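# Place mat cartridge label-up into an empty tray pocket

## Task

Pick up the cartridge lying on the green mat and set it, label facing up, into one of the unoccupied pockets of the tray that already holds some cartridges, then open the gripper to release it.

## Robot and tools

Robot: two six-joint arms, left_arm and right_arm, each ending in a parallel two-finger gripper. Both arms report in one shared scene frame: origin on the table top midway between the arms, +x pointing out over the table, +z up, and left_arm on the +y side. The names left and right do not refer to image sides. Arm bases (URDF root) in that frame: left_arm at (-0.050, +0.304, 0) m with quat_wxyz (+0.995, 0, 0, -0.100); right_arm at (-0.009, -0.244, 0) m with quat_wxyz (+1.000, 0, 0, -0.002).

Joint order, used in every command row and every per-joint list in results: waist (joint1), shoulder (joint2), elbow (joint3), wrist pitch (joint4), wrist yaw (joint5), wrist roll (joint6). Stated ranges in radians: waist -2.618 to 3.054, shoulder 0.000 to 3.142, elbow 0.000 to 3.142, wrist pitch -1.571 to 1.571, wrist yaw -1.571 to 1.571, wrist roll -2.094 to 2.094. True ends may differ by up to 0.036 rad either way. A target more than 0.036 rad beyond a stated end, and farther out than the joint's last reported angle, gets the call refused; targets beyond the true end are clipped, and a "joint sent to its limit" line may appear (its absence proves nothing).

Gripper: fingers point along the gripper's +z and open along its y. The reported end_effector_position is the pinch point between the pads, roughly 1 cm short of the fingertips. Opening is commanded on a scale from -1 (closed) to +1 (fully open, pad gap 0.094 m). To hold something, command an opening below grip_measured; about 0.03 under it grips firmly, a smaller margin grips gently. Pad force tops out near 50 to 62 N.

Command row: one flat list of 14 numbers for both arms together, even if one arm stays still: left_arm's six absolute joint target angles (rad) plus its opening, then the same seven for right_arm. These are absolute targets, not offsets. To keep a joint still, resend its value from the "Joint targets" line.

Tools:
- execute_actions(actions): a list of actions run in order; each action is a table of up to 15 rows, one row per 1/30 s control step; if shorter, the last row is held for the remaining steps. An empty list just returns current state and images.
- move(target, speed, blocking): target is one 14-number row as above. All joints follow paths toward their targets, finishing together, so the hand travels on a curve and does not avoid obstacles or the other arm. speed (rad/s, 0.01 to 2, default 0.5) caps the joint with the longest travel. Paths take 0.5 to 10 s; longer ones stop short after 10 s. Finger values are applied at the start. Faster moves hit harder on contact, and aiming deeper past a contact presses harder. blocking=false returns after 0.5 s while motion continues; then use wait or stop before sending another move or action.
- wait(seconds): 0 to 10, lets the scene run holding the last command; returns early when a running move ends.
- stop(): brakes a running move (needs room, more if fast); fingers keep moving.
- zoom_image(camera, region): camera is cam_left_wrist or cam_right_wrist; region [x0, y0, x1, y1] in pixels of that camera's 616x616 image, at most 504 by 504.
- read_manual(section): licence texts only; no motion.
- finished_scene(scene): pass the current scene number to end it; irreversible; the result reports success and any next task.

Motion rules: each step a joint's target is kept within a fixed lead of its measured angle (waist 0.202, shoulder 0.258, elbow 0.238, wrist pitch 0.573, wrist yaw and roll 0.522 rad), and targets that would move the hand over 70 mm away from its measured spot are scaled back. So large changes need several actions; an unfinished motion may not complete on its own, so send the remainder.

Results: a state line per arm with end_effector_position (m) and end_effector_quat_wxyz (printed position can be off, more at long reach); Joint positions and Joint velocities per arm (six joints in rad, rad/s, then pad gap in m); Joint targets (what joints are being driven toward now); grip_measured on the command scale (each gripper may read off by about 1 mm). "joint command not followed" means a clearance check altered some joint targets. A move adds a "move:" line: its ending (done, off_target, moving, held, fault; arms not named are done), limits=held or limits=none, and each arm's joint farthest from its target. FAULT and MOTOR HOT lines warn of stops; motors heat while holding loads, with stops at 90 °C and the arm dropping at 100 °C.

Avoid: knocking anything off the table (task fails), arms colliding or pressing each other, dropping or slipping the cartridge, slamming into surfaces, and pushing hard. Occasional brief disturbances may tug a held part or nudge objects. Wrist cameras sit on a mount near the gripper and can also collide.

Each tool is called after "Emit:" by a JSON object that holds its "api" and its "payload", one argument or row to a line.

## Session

Emit:
{"api": "execute_actions", "payload": {
  "actions": []
}}

Scene clock: 0.00 s.
left_arm: end_effector_position=(+0.5162, +0.1365, +0.3803) grip_measured=+1.000 end_effector_quat_wxyz=(+0.666, +0.138, +0.727, -0.097) | right_arm: end_effector_position=(+0.3140, +0.0660, +0.1981) grip_measured=+1.000 end_effector_quat_wxyz=(-0.328, +0.552, -0.504, +0.578)
Joint names: [waist, shoulder, elbow, wrist pitch, wrist yaw, wrist roll]
Joint positions: left_arm=[-0.069  1.849  1.733  0.021  0.062  0.049  0.094] | right_arm=[ 1.164  1.862  1.151  0.144  1.351 -1.33   0.094]
Joint velocities: left_arm=[ 0.002  0.017  0.002 -0.051 -0.007  0.051  0.   ] | right_arm=[ 0.022  0.007  0.012 -0.022 -0.022 -0.022  0.   ]
Joint targets: left_arm=[-0.069 1.827 1.751 0.040 0.063 0.046] | right_arm=[1.164 1.856 1.157 0.139 1.358 -1.326]

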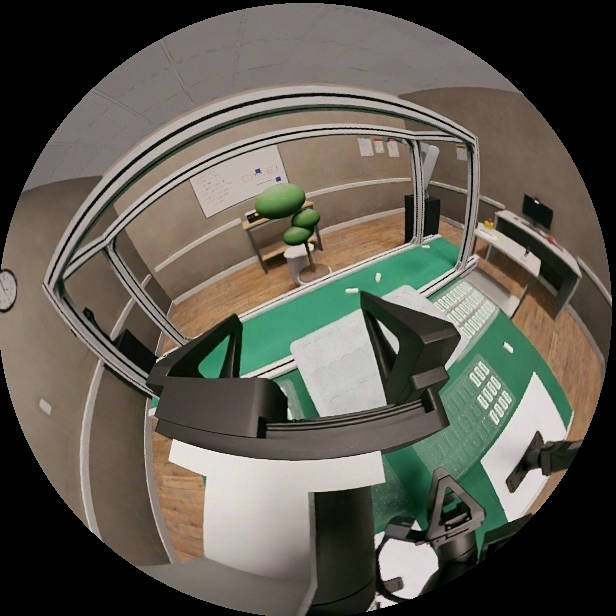

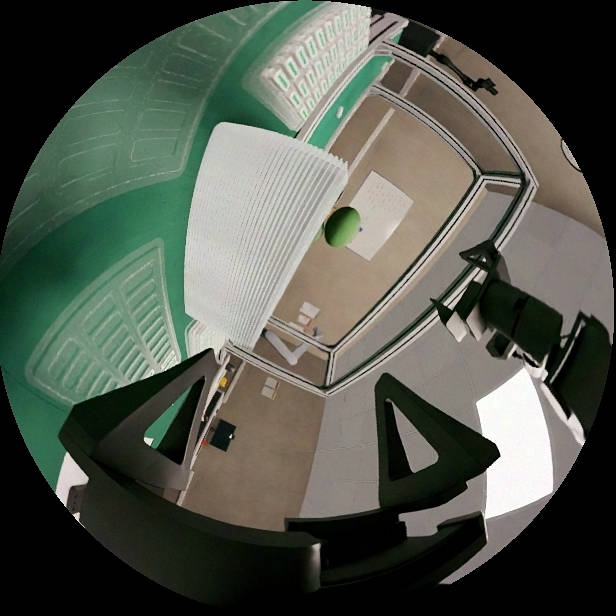

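Emit:
{"api": "zoom_image", "payload": {
  "camera": "cam_left_wrist",
  "region": [420,300,580,480]
}}

Emit:
{"api": "move", "payload": {
  "target": [-0.069,1.827,1.751,0.04,0.063,0.046,1,0.85,1.5,1.45,-1.45,0,-0.6,1],
  "speed": 1.1
}}

Emit:
{"api": "move", "payload": {
  "target": [-0.069,1.827,1.751,0.04,0.063,0.046,1,-0.45,1.65,1.55,-1.45,0,0,1],
  "speed": 1.1
}}

Region (420, 300, 580, 480) of cam_left_wrist's 616x616 image, scaled by 2.800, with more detail than that image has.

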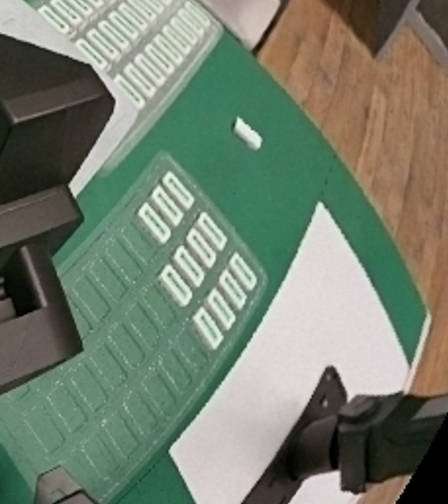

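Scene clock: 9.07 s.
left_arm: end_effector_position=(+0.5160, +0.1365, +0.3786) grip_measured=+1.000 end_effector_quat_wxyz=(+0.663, +0.138, +0.729, -0.097) | right_arm: end_effector_position=(+0.1676, -0.0431, +0.1716) grip_measured=+1.000 end_effector_quat_wxyz=(+0.023, -0.668, +0.744, -0.004)
Joint names: [waist, shoulder, elbow, wrist pitch, wrist yaw, wrist roll]
Joint positions: left_arm=[-0.069  1.849  1.733  0.014  0.062  0.049  0.094] | right_arm=[ 0.858  1.521  1.43  -1.434  0.014 -0.609  0.094]
Joint velocities: left_arm=[ 0.012 -0.017  0.002 -0.081  0.051  0.081  0.   ] | right_arm=[ 0.007  0.002  0.012  0.066 -0.022 -0.037  0.   ]
Joint targets: left_arm=[-0.069 1.827 1.751 0.040 0.063 0.046] | right_arm=[0.850 1.500 1.450 -1.450 -0.000 -0.600]
move: off_target (left_arm, right_arm); limits=none; left_arm: farthest joint: the wrist pitch, 0.026 radians from its target (0.019 radians at the start); right_arm: farthest joint: the shoulder, 0.021 radians from its target (0.362 radians at the start)

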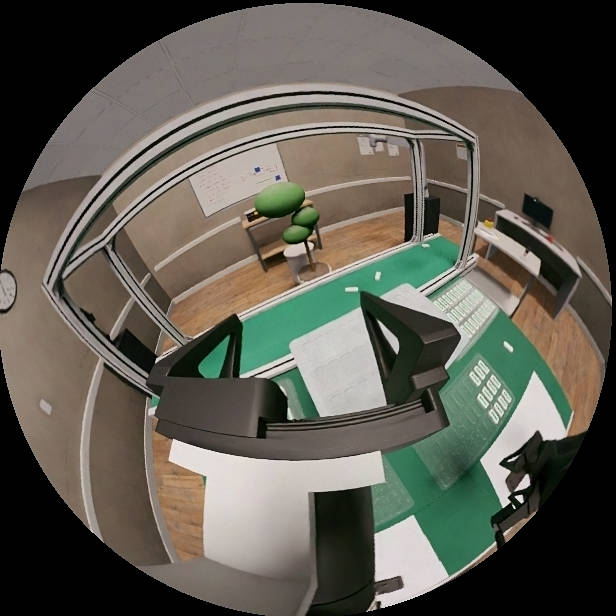

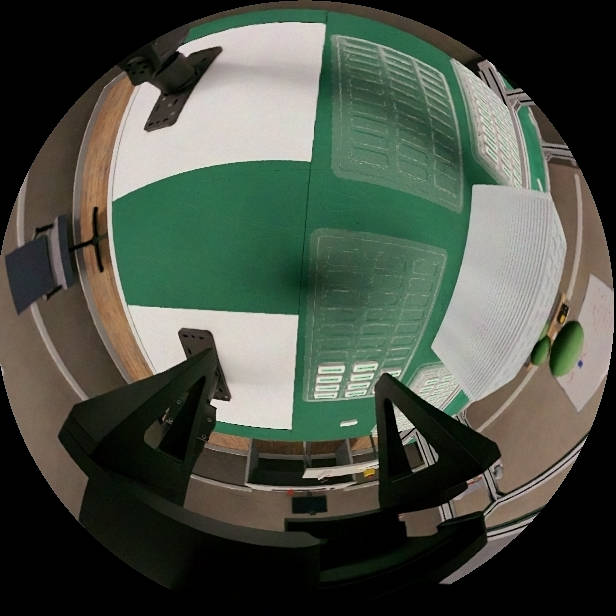

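Scene clock: 11.10 s.
left_arm: end_effector_position=(+0.5160, +0.1365, +0.3778) grip_measured=+1.000 end_effector_quat_wxyz=(+0.662, +0.139, +0.730, -0.097) | right_arm: end_effector_position=(+0.2545, -0.3729, +0.1667) grip_measured=+1.000 end_effector_quat_wxyz=(+0.012, +0.221, +0.975, -0.006)
Joint names: [waist, shoulder, elbow, wrist pitch, wrist yaw, wrist roll]
Joint positions: left_arm=[-0.069  1.849  1.733  0.011  0.062  0.049  0.094] | right_arm=[-0.452  1.636  1.527 -1.436  0.007 -0.009  0.094]
Joint velocities: left_arm=[ 0.007  0.017  0.002  0.051 -0.007  0.037  0.   ] | right_arm=[-0.017  0.012  0.012  0.051  0.022 -0.037  0.   ]
Joint targets: left_arm=[-0.069 1.827 1.751 0.040 0.063 0.046] | right_arm=[-0.450 1.650 1.550 -1.450 0.000 -0.000]
move: off_target (left_arm, right_arm); limits=none; left_arm: farthest joint: the wrist pitch, 0.029 radians from its target (0.026 radians at the start); right_arm: farthest joint: the elbow, 0.023 radians from its target (0.120 radians at the start)

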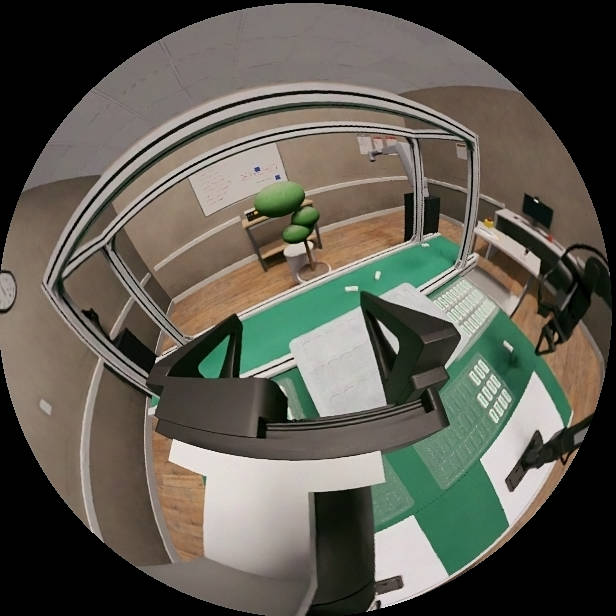

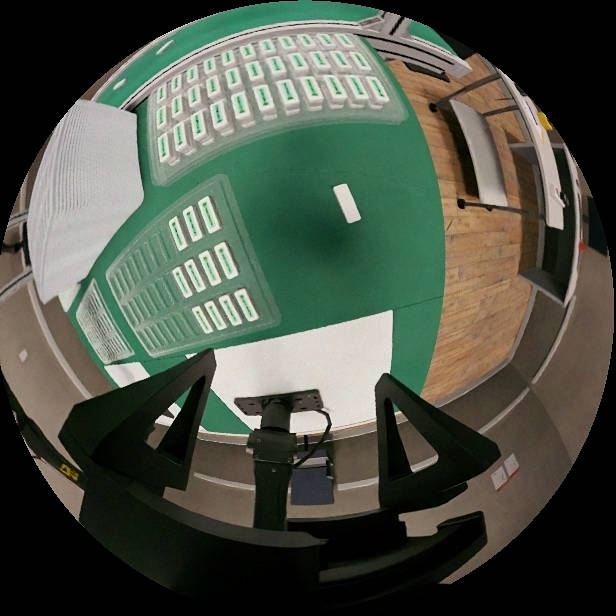

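Emit:
{"api": "zoom_image", "payload": {
  "camera": "cam_right_wrist",
  "region": [300,160,400,250]
}}

Region (300, 160, 400, 250) of cam_right_wrist's 616x616 image, scaled by 5.040, with more detail than that image has; it fills the top 454 rows of this view, and the rest is white.

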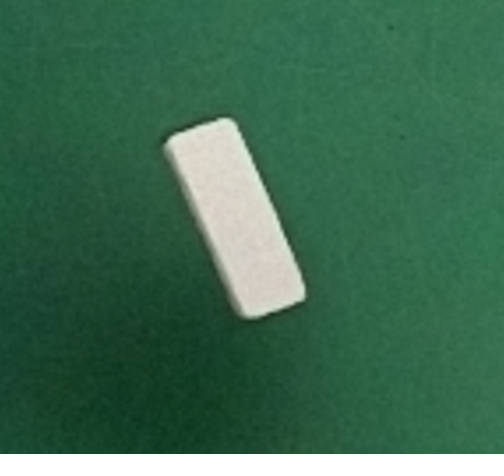

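Emit:
{"api": "move", "payload": {
  "target": [0.25,1.40,0.635,0.81,1.4,-1.53,-0.3,-0.555,2.02,1.595,-1.125,-0.005,0.94,0.8],
  "speed": 1.0
}}

Scene clock: 22.67 s.
left_arm: end_effector_position=(+0.2581, +0.1419, +0.2462) grip_measured=-0.297 end_effector_quat_wxyz=(+0.087, -0.070, +0.705, -0.701) | right_arm: end_effector_position=(+0.3132, -0.4413, +0.0588) grip_measured=+0.802 end_effector_quat_wxyz=(-0.003, +0.675, +0.738, -0.002)
Joint names: [waist, shoulder, elbow, wrist pitch, wrist yaw, wrist roll]
Joint positions: left_arm=[ 0.243  1.433  0.64   0.78   1.39  -1.532  0.033] | right_arm=[-0.548  2.011  1.57  -1.136  0.003  0.931  0.085]
Joint velocities: left_arm=[-0.007  0.002 -0.012 -0.007 -0.037  0.037 -0.001] | right_arm=[-0.022 -0.017 -0.017 -0.037  0.037  0.022 -0.   ]
Joint targets: left_arm=[0.250 1.400 0.635 0.810 1.400 -1.530] | right_arm=[-0.555 2.020 1.595 -1.125 -0.005 0.940]
move: off_target (left_arm, right_arm); limits=none; left_arm: farthest joint: the shoulder, 0.033 radians from its target (0.449 radians at the start); right_arm: farthest joint: the elbow, 0.025 radians from its target (0.068 radians at the start)

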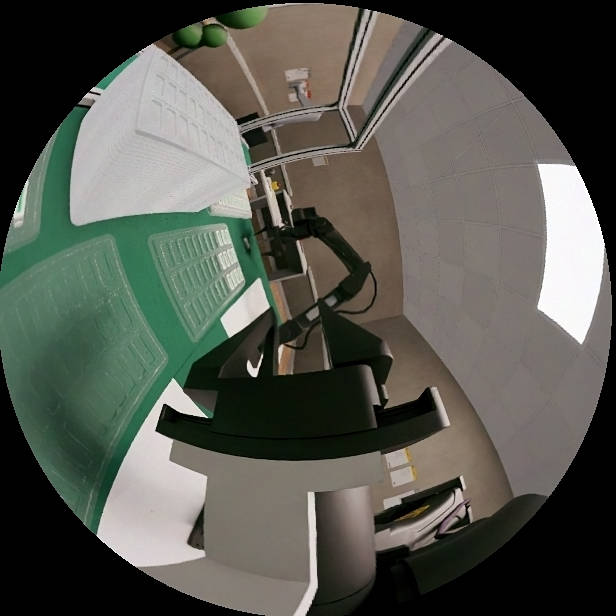

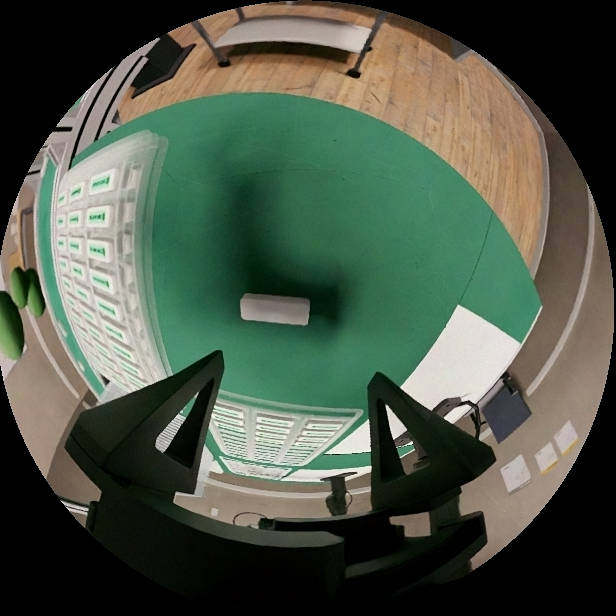

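Emit:
{"api": "move", "payload": {
  "target": [0.25,1.40,0.635,0.81,1.4,-1.53,-0.3,-0.535,2.118,1.617,-1.043,-0.005,0.868,0.5],
  "speed": 0.25
}}

Emit:
{"api": "zoom_image", "payload": {
  "camera": "cam_right_wrist",
  "region": [200,300,400,440]
}}

Scene clock: 27.63 s.
left_arm: end_effector_position=(+0.2580, +0.1419, +0.2462) grip_measured=-0.297 end_effector_quat_wxyz=(+0.086, -0.070, +0.704, -0.701) | right_arm: end_effector_position=(+0.3319, -0.4500, +0.0283) grip_measured=+0.502 end_effector_quat_wxyz=(+0.001, +0.653, +0.758, -0.001)
Joint names: [waist, shoulder, elbow, wrist pitch, wrist yaw, wrist roll]
Joint positions: left_arm=[ 0.243  1.433  0.64   0.78   1.39  -1.535  0.033] | right_arm=[-0.542  2.11   1.595 -1.054  0.002  0.877  0.071]
Joint velocities: left_arm=[-0.002 -0.007 -0.012  0.022  0.022 -0.022  0.   ] | right_arm=[-0.002  0.002 -0.012  0.051 -0.037 -0.051  0.001]
Joint targets: left_arm=[0.250 1.400 0.635 0.810 1.400 -1.530] | right_arm=[-0.535 2.118 1.617 -1.043 -0.005 0.868]
move: off_target (left_arm, right_arm); limits=none; left_arm: farthest joint: the shoulder, 0.033 radians from its target (0.033 radians at the start); right_arm: farthest joint: the elbow, 0.022 radians from its target (0.047 radians at the start)

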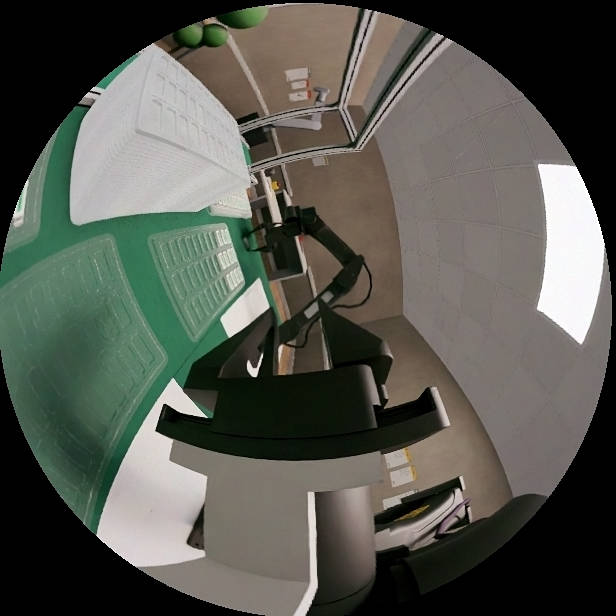

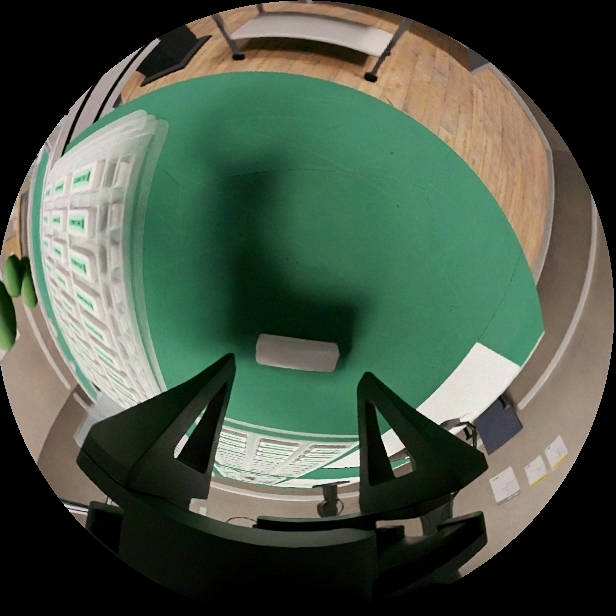

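Region (200, 300, 400, 440) of cam_right_wrist's 616x616 image, scaled by 2.520, with more detail than that image has; it fills the top 353 rows of this view, and the rest is white.

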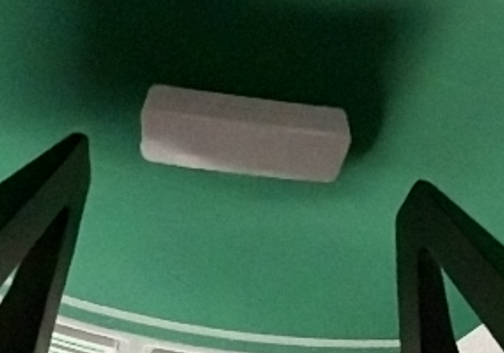

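Emit:
{"api": "move", "payload": {
  "target": [0.25,1.40,0.635,0.81,1.4,-1.53,-0.3,-0.535,2.165,1.605,-1.008,-0.005,0.855,0.3],
  "speed": 0.1
}}

Emit:
{"api": "zoom_image", "payload": {
  "camera": "cam_right_wrist",
  "region": [200,300,400,440]
}}

Scene clock: 31.13 s.
left_arm: end_effector_position=(+0.2580, +0.1419, +0.2462) grip_measured=-0.297 end_effector_quat_wxyz=(+0.086, -0.071, +0.704, -0.701) | right_arm: end_effector_position=(+0.3355, -0.4522, +0.0114) grip_measured=+0.302 end_effector_quat_wxyz=(-0.004, +0.648, +0.762, -0.002)
Joint names: [waist, shoulder, elbow, wrist pitch, wrist yaw, wrist roll]
Joint positions: left_arm=[ 0.243  1.433  0.64   0.78   1.39  -1.536  0.033] | right_arm=[-0.542  2.154  1.595 -1.02   0.002  0.863  0.061]
Joint velocities: left_arm=[-0.007 -0.012  0.002 -0.007 -0.022 -0.051  0.   ] | right_arm=[-0.002 -0.017  0.017  0.037  0.007 -0.007 -0.   ]
Joint targets: left_arm=[0.250 1.400 0.635 0.810 1.400 -1.530] | right_arm=[-0.535 2.165 1.605 -1.008 -0.005 0.855]
move: off_target (left_arm); limits=none; left_arm: farthest joint: the shoulder, 0.033 radians from its target (0.033 radians at the start); right_arm: farthest joint: the wrist pitch, 0.012 radians from its target (0.046 radians at the start)

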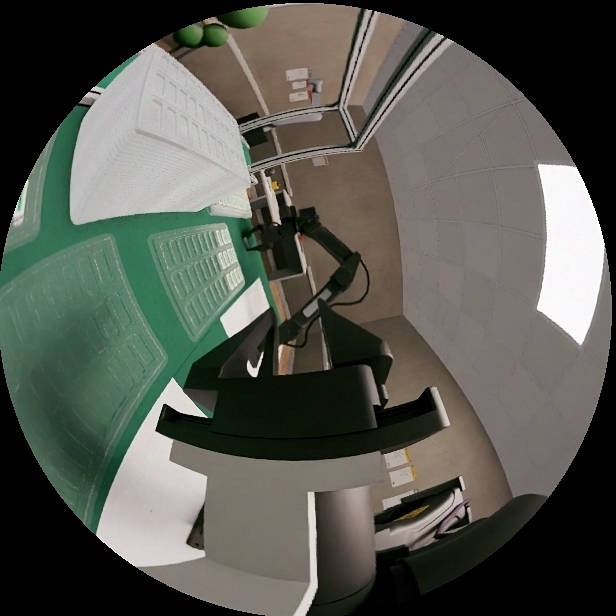

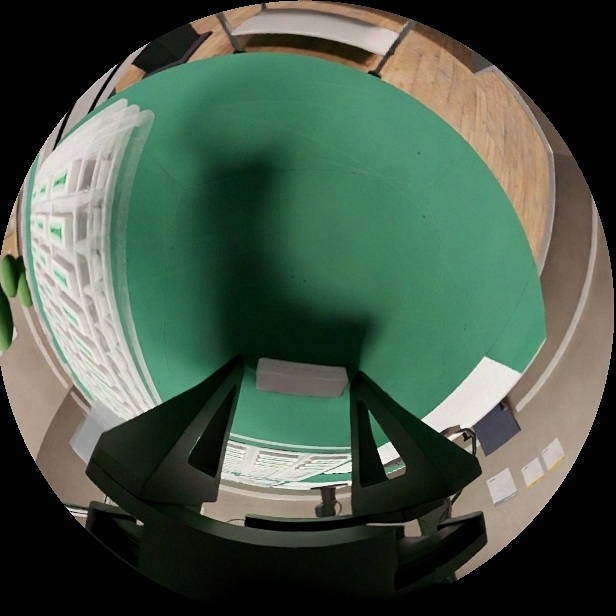

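Region (200, 300, 400, 440) of cam_right_wrist's 616x616 image, scaled by 2.520, with more detail than that image has; it fills the top 353 rows of this view, and the rest is white.

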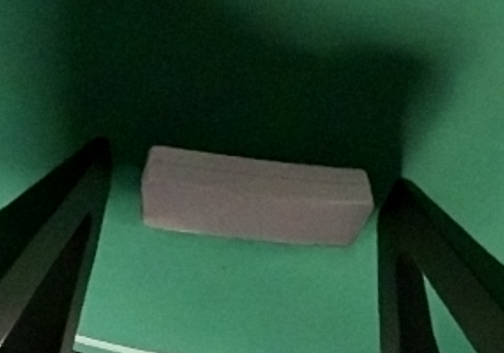

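Emit:
{"api": "execute_actions", "payload": {
  "actions": [
    [[0.25,1.40,0.635,0.81,1.4,-1.53,-0.3,-0.535,2.154,1.605,-1.008,-0.005,0.855,0.2],[0.25,1.40,0.635,0.81,1.4,-1.53,-0.3,-0.535,2.154,1.605,-1.008,-0.005,0.855,0.13],[0.25,1.40,0.635,0.81,1.4,-1.53,-0.3,-0.535,2.154,1.605,-1.008,-0.005,0.855,0.09],[0.25,1.40,0.635,0.81,1.4,-1.53,-0.3,-0.535,2.154,1.605,-1.008,-0.005,0.855,0.05],[0.25,1.40,0.635,0.81,1.4,-1.53,-0.3,-0.535,2.154,1.605,-1.008,-0.005,0.855,0.02],[0.25,1.40,0.635,0.81,1.4,-1.53,-0.3,-0.535,2.154,1.605,-1.008,-0.005,0.855,-0.01],[0.25,1.40,0.635,0.81,1.4,-1.53,-0.3,-0.535,2.154,1.605,-1.008,-0.005,0.855,-0.04],[0.25,1.40,0.635,0.81,1.4,-1.53,-0.3,-0.535,2.154,1.605,-1.008,-0.005,0.855,-0.065]]
  ]
}}

Scene clock: 37.50 s.
left_arm: end_effector_position=(+0.2580, +0.1419, +0.2462) grip_measured=-0.297 end_effector_quat_wxyz=(+0.086, -0.071, +0.704, -0.701) | right_arm: end_effector_position=(+0.3357, -0.4523, +0.0114) grip_measured=-0.028 end_effector_quat_wxyz=(-0.003, +0.648, +0.762, -0.002)
Joint names: [waist, shoulder, elbow, wrist pitch, wrist yaw, wrist roll]
Joint positions: left_arm=[ 0.243  1.433  0.64   0.78   1.39  -1.536  0.033] | right_arm=[-0.542  2.154  1.595 -1.019  0.002  0.863  0.046]
Joint velocities: left_arm=[-0.017  0.002 -0.007  0.037  0.007 -0.037 -0.001] | right_arm=[-0.007  0.012  0.002 -0.007 -0.022 -0.007 -0.   ]
Joint targets: left_arm=[0.250 1.400 0.635 0.810 1.400 -1.530] | right_arm=[-0.535 2.154 1.605 -1.008 -0.005 0.855]

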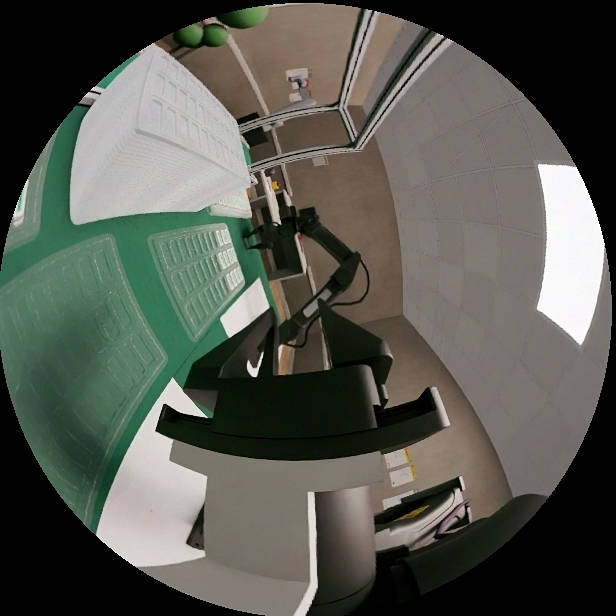

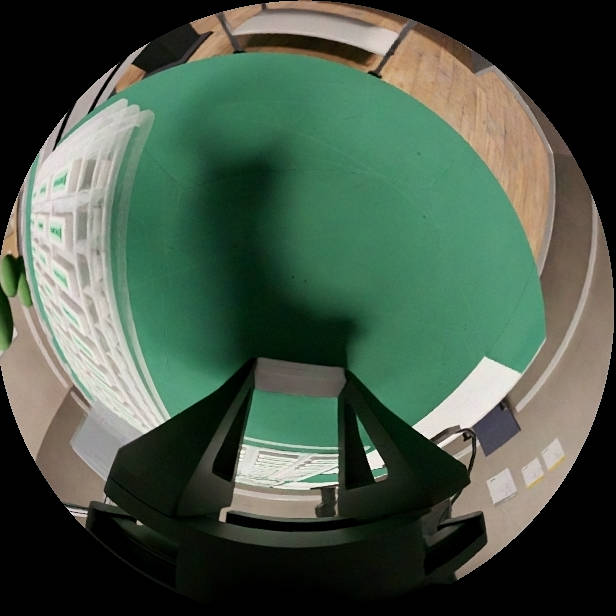

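Emit:
{"api": "move", "payload": {
  "target": [0.25,1.40,0.635,0.81,1.4,-1.53,-0.3,-0.535,2.0,1.59,-1.08,-0.005,0.855,-0.065],
  "speed": 0.4
}}

Emit:
{"api": "move", "payload": {
  "target": [0.25,1.40,0.635,0.81,1.4,-1.53,-0.3,-0.25,1.3,0.9,-0.9,-0.5,0.4,-0.065],
  "speed": 0.8
}}

Emit:
{"api": "move", "payload": {
  "target": [0.05,1.40,0.635,0.81,1.4,-1.53,-0.3,0.401,1.22,0.5,0.755,-1.186,-0.037,-0.065],
  "speed": 1.0
}}

Scene clock: 41.07 s.
left_arm: end_effector_position=(+0.2580, +0.1419, +0.2462) grip_measured=-0.297 end_effector_quat_wxyz=(+0.085, -0.071, +0.704, -0.701) | right_arm: end_effector_position=(+0.3356, -0.4523, +0.0647) grip_measured=-0.028 end_effector_quat_wxyz=(+0.043, +0.647, +0.761, +0.006)
Joint names: [waist, shoulder, elbow, wrist pitch, wrist yaw, wrist roll]
Joint positions: left_arm=[ 0.243  1.433  0.64   0.78   1.39  -1.537  0.033] | right_arm=[-0.542  2.014  1.595 -1.065  0.002  0.863  0.046]
Joint velocities: left_arm=[ 0.007 -0.027  0.012 -0.066  0.037  0.022 -0.001] | right_arm=[-0.007  0.002 -0.002 -0.007 -0.037 -0.051 -0.   ]
Joint targets: left_arm=[0.250 1.400 0.635 0.810 1.400 -1.530] | right_arm=[-0.535 2.000 1.590 -1.080 -0.005 0.855]
move: off_target (left_arm); limits=none; left_arm: farthest joint: the shoulder, 0.033 radians from its target (0.033 radians at the start); right_arm: farthest joint: the wrist pitch, 0.015 radians from its target (0.061 radians at the start)

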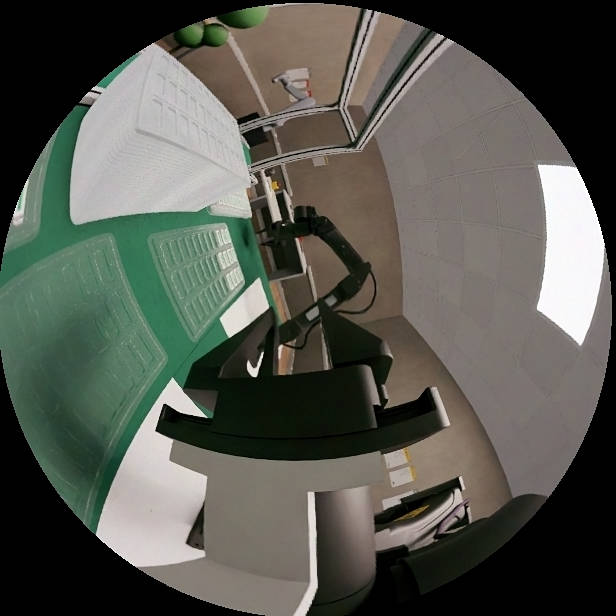

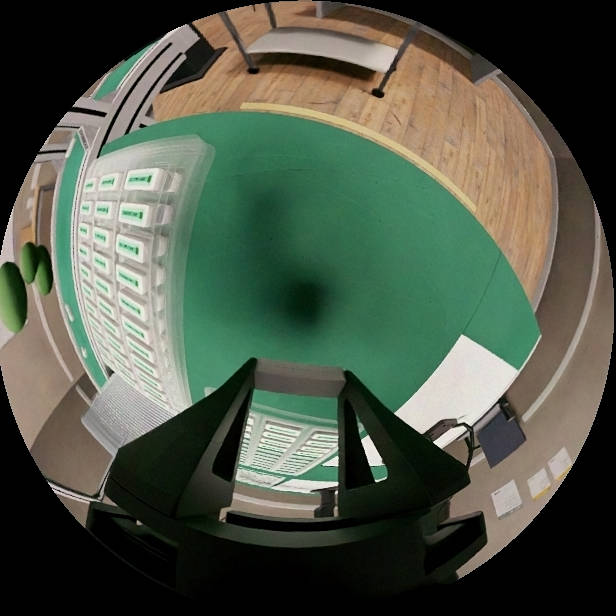

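Scene clock: 42.77 s.
left_arm: end_effector_position=(+0.2580, +0.1419, +0.2462) grip_measured=-0.297 end_effector_quat_wxyz=(+0.085, -0.072, +0.704, -0.701) | right_arm: end_effector_position=(+0.2622, -0.2292, +0.1089) grip_measured=-0.028 end_effector_quat_wxyz=(+0.099, +0.290, +0.920, +0.245)
Joint names: [waist, shoulder, elbow, wrist pitch, wrist yaw, wrist roll]
Joint positions: left_arm=[ 0.243  1.433  0.64   0.78   1.39  -1.539  0.033] | right_arm=[-0.256  1.324  0.908 -0.912 -0.481  0.411  0.046]
Joint velocities: left_arm=[-0.007 -0.027 -0.012  0.037 -0.022 -0.051 -0.001] | right_arm=[-0.012  0.017 -0.012 -0.007 -0.081 -0.037  0.   ]
Joint targets: left_arm=[0.250 1.400 0.635 0.810 1.400 -1.530] | right_arm=[-0.250 1.300 0.900 -0.900 -0.500 0.400]
move: off_target (left_arm, right_arm); limits=none; left_arm: farthest joint: the shoulder, 0.033 radians from its target (0.033 radians at the start); right_arm: farthest joint: the shoulder, 0.024 radians from its target (0.714 radians at the start)

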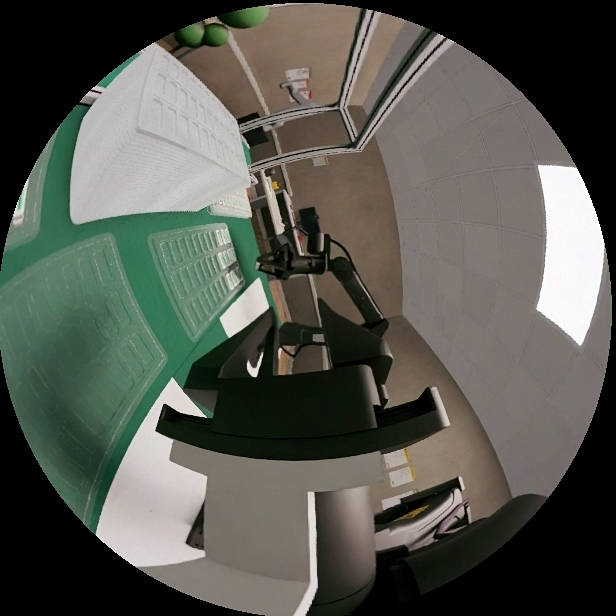

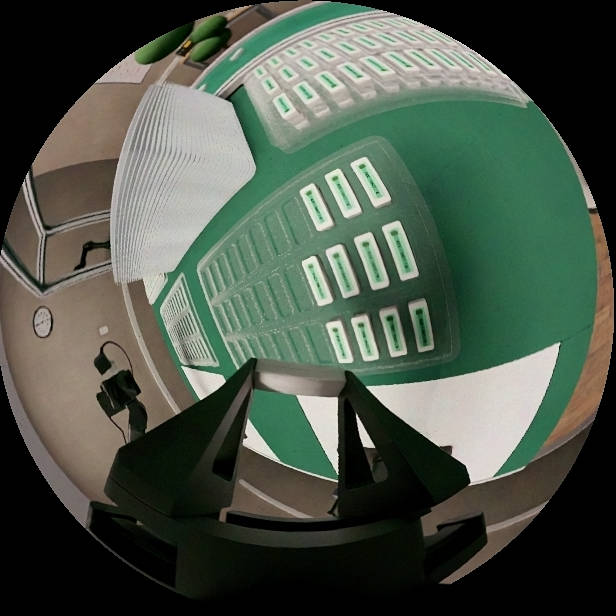

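Scene clock: 45.37 s.
left_arm: end_effector_position=(+0.2228, +0.0879, +0.2462) grip_measured=-0.297 end_effector_quat_wxyz=(+0.019, -0.007, +0.708, -0.706) | right_arm: end_effector_position=(+0.2024, +0.0224, +0.2503) grip_measured=-0.028 end_effector_quat_wxyz=(+0.512, -0.507, +0.490, +0.490)
Joint names: [waist, shoulder, elbow, wrist pitch, wrist yaw, wrist roll]
Joint positions: left_arm=[ 0.057  1.433  0.64   0.78   1.391 -1.541  0.033] | right_arm=[ 0.394  1.246  0.51   0.747 -1.174 -0.029  0.046]
Joint velocities: left_arm=[-0.007 -0.017  0.007  0.007 -0.037 -0.022 -0.   ] | right_arm=[-0.007  0.012 -0.002 -0.022  0.022  0.022  0.   ]
Joint targets: left_arm=[0.050 1.400 0.635 0.810 1.400 -1.530] | right_arm=[0.401 1.220 0.500 0.755 -1.186 -0.037]
move: off_target (left_arm, right_arm); limits=none; left_arm: farthest joint: the shoulder, 0.033 radians from its target (0.033 radians at the start); right_arm: farthest joint: the shoulder, 0.026 radians from its target (0.104 radians at the start)

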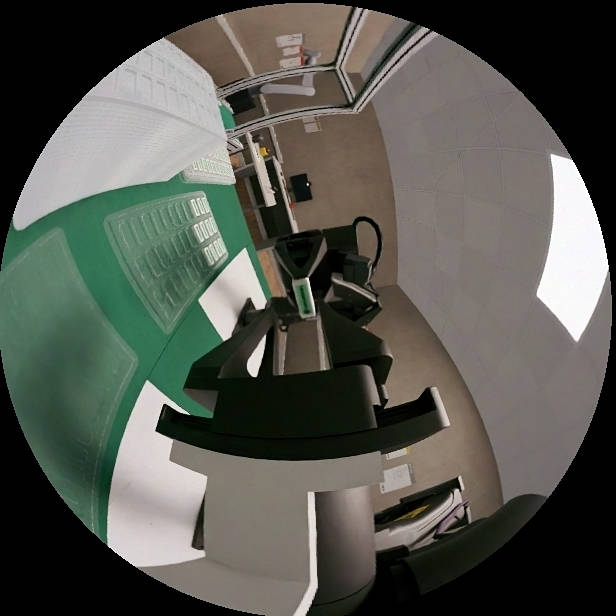

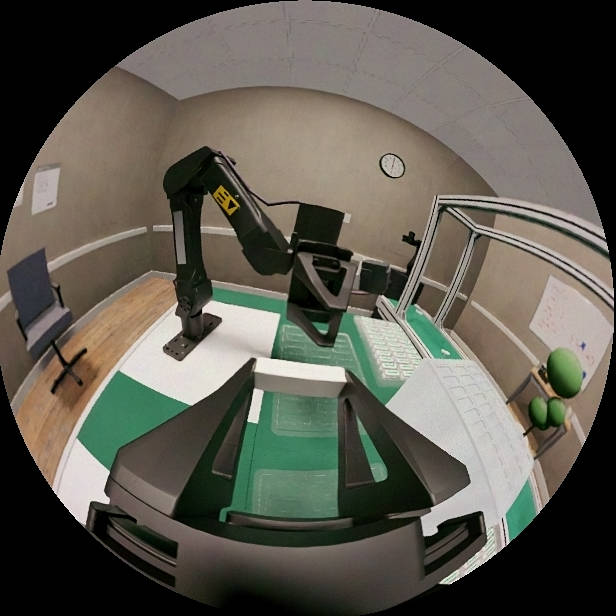

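Emit:
{"api": "move", "payload": {
  "target": [-0.162,1.40,0.635,0.81,1.215,-1.527,-0.45,0.401,1.22,0.5,0.755,-1.186,-0.037,-0.065],
  "speed": 0.22
}}

Emit:
{"api": "zoom_image", "payload": {
  "camera": "cam_left_wrist",
  "region": [230,250,370,370]
}}

Emit:
{"api": "zoom_image", "payload": {
  "camera": "cam_right_wrist",
  "region": [220,270,400,420]
}}

Scene clock: 49.90 s.
left_arm: end_effector_position=(+0.2004, +0.0323, +0.2456) grip_measured=-0.447 end_effector_quat_wxyz=(+0.001, +0.009, +0.709, -0.705) | right_arm: end_effector_position=(+0.2022, +0.0224, +0.2504) grip_measured=-0.028 end_effector_quat_wxyz=(+0.512, -0.508, +0.490, +0.490)
Joint names: [waist, shoulder, elbow, wrist pitch, wrist yaw, wrist roll]
Joint positions: left_arm=[-0.156  1.433  0.64   0.778  1.225 -1.542  0.026] | right_arm=[ 0.394  1.246  0.51   0.747 -1.175 -0.03   0.046]
Joint velocities: left_arm=[ 0.002 -0.002 -0.007 -0.095 -0.095  0.007  0.   ] | right_arm=[ 0.032  0.012 -0.017 -0.037  0.051 -0.051  0.   ]
Joint targets: left_arm=[-0.162 1.400 0.635 0.810 1.215 -1.527] | right_arm=[0.401 1.220 0.500 0.755 -1.186 -0.037]
move: off_target (left_arm, right_arm); limits=none; left_arm: farthest joint: the shoulder, 0.033 radians from its target (0.033 radians at the start); right_arm: farthest joint: the shoulder, 0.026 radians from its target (0.026 radians at the start)

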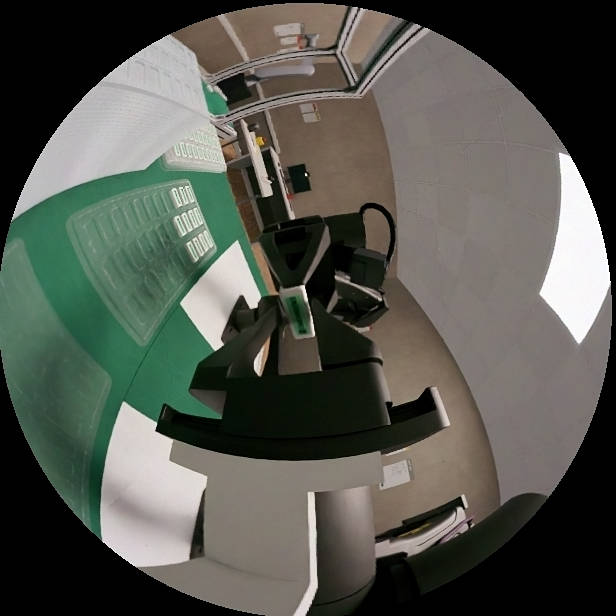

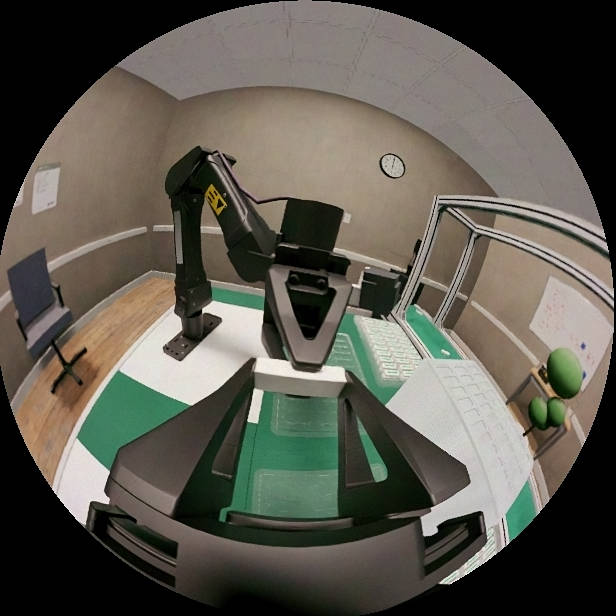

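Region (230, 250, 370, 370) of cam_left_wrist's 616x616 image, scaled by 3.600, with more detail than that image has; it fills the top 432 rows of this view, and the rest is white.

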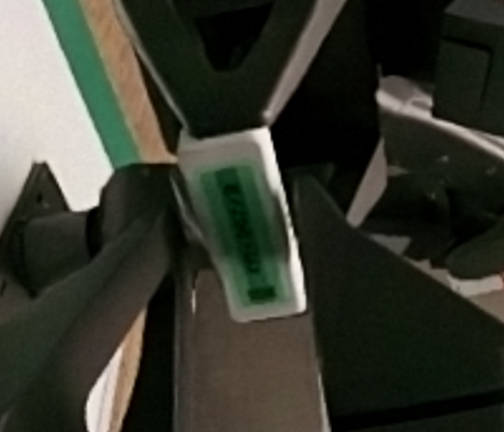

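Region (220, 270, 400, 420) of cam_right_wrist's 616x616 image, scaled by 2.800, with more detail than that image has.

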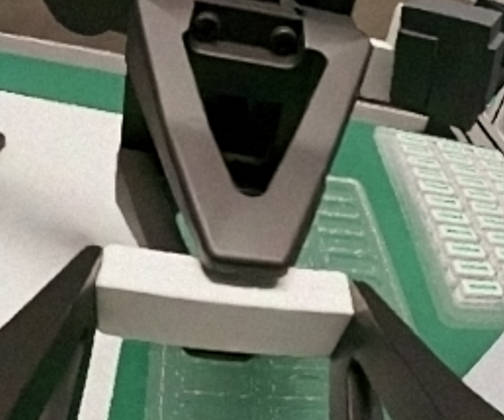

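Emit:
{"api": "move", "payload": {
  "target": [-0.145,1.40,0.635,0.815,1.232,-1.527,-0.6,0.401,1.22,0.5,0.755,-1.186,-0.037,-0.065],
  "speed": 0.1
}}

Emit:
{"api": "zoom_image", "payload": {
  "camera": "cam_right_wrist",
  "region": [220,270,400,420]
}}

Scene clock: 54.07 s.
left_arm: end_effector_position=(+0.2016, +0.0334, +0.2463) grip_measured=-0.597 end_effector_quat_wxyz=(+0.004, +0.009, +0.708, -0.706) | right_arm: end_effector_position=(+0.2022, +0.0224, +0.2504) grip_measured=-0.028 end_effector_quat_wxyz=(+0.512, -0.508, +0.490, +0.490)
Joint names: [waist, shoulder, elbow, wrist pitch, wrist yaw, wrist roll]
Joint positions: left_arm=[-0.152  1.433  0.64   0.783  1.224 -1.543  0.019] | right_arm=[ 0.394  1.246  0.51   0.747 -1.175 -0.03   0.046]
Joint velocities: left_arm=[-0.002 -0.012 -0.007 -0.037 -0.066 -0.051 -0.   ] | right_arm=[-0.012 -0.017 -0.007  0.007 -0.007  0.037 -0.   ]
Joint targets: left_arm=[-0.145 1.400 0.635 0.815 1.232 -1.527] | right_arm=[0.401 1.220 0.500 0.755 -1.186 -0.037]
move: off_target (left_arm, right_arm); limits=none; left_arm: farthest joint: the shoulder, 0.033 radians from its target (0.033 radians at the start); right_arm: farthest joint: the shoulder, 0.026 radians from its target (0.026 radians at the start)

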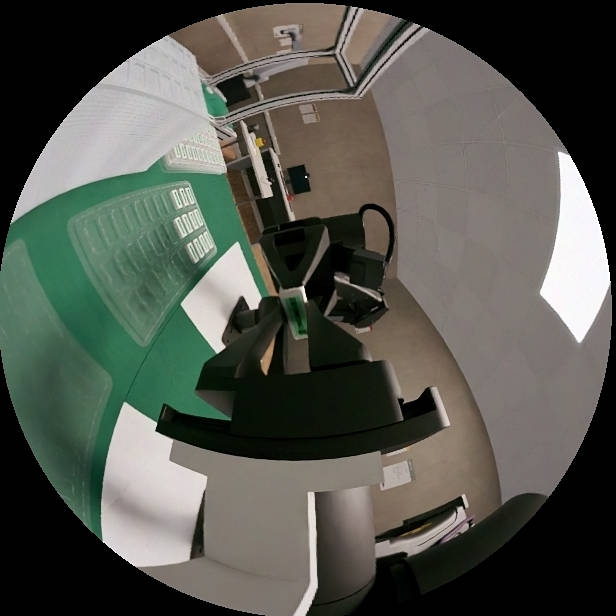

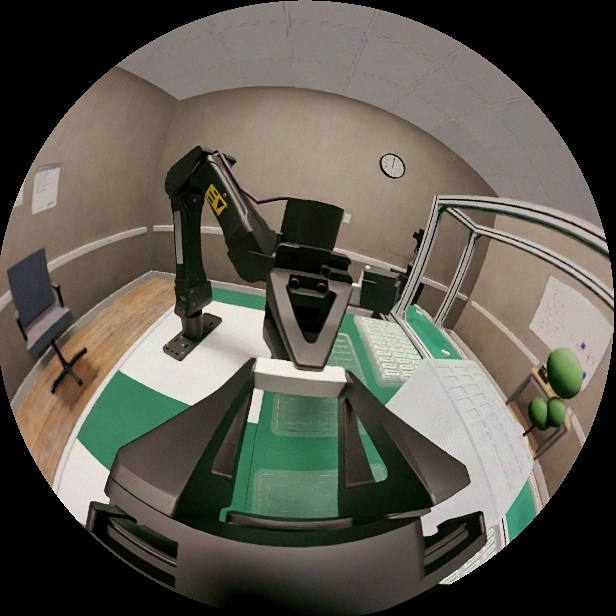

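Region (220, 270, 400, 420) of cam_right_wrist's 616x616 image, scaled by 2.800, with more detail than that image has.

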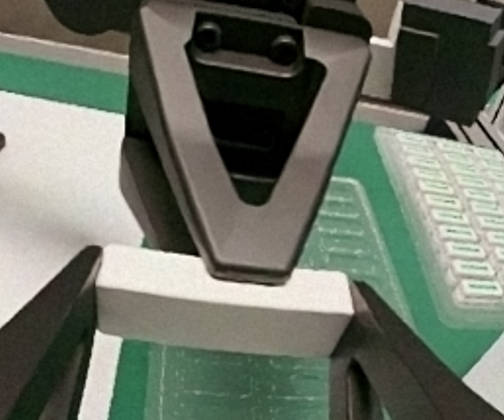

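Emit:
{"api": "execute_actions", "payload": {
  "actions": [
    [[-0.145,1.40,0.635,0.815,1.232,-1.527,-0.62,0.401,1.22,0.5,0.755,-1.186,-0.037,-0.065],[-0.145,1.40,0.635,0.815,1.232,-1.527,-0.64,0.401,1.22,0.5,0.755,-1.186,-0.037,-0.065],[-0.145,1.40,0.635,0.815,1.232,-1.527,-0.655,0.401,1.22,0.5,0.755,-1.186,-0.037,-0.065],[-0.145,1.40,0.635,0.815,1.232,-1.527,-0.67,0.401,1.22,0.5,0.755,-1.186,-0.037,-0.065],[-0.145,1.40,0.635,0.815,1.232,-1.527,-0.685,0.401,1.22,0.5,0.755,-1.186,-0.037,-0.065],[-0.145,1.40,0.635,0.815,1.232,-1.527,-0.70,0.401,1.22,0.5,0.755,-1.186,-0.037,-0.065]]
  ]
}}

Emit:
{"api": "zoom_image", "payload": {
  "camera": "cam_right_wrist",
  "region": [220,270,400,420]
}}

Scene clock: 58.10 s.
left_arm: end_effector_position=(+0.2016, +0.0334, +0.2464) grip_measured=-0.670 end_effector_quat_wxyz=(+0.004, +0.009, +0.708, -0.706) | right_arm: end_effector_position=(+0.2022, +0.0224, +0.2504) grip_measured=-0.028 end_effector_quat_wxyz=(+0.512, -0.508, +0.490, +0.490)
Joint names: [waist, shoulder, elbow, wrist pitch, wrist yaw, wrist roll]
Joint positions: left_arm=[-0.152  1.433  0.64   0.784  1.224 -1.543  0.016] | right_arm=[ 0.394  1.246  0.51   0.747 -1.175 -0.03   0.046]
Joint velocities: left_arm=[-0.007 -0.002  0.002  0.022  0.022 -0.022  0.001] | right_arm=[-0.002 -0.002 -0.032  0.051 -0.066 -0.037 -0.   ]
Joint targets: left_arm=[-0.145 1.400 0.635 0.815 1.232 -1.527] | right_arm=[0.401 1.220 0.500 0.755 -1.186 -0.037]

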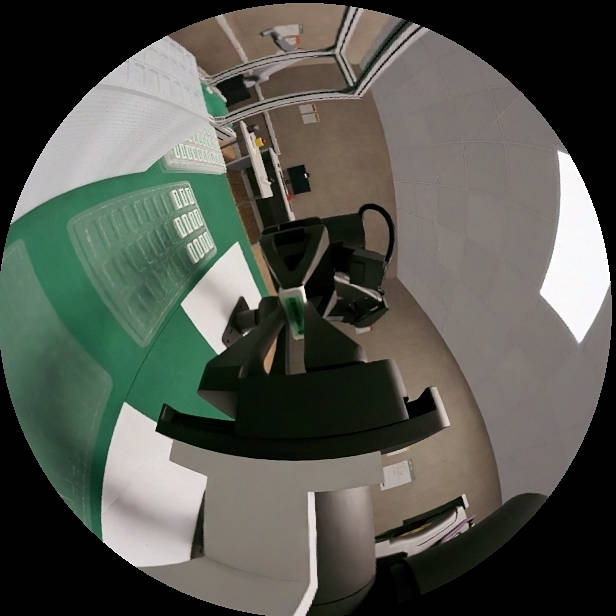

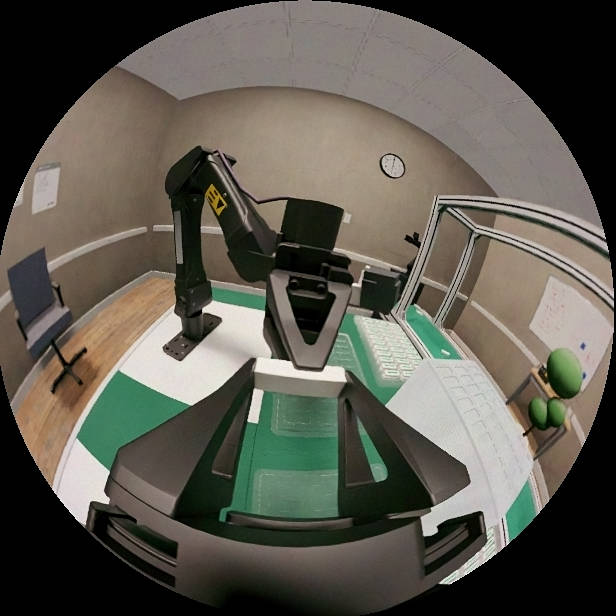

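Region (220, 270, 400, 420) of cam_right_wrist's 616x616 image, scaled by 2.800, with more detail than that image has.

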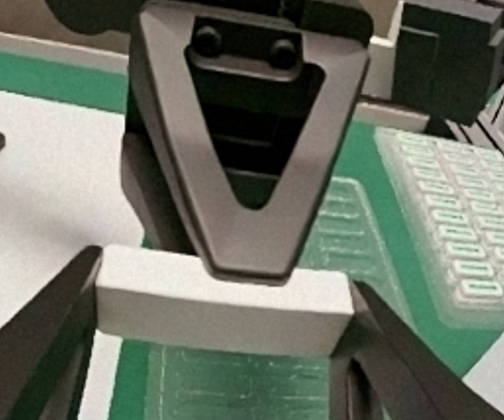

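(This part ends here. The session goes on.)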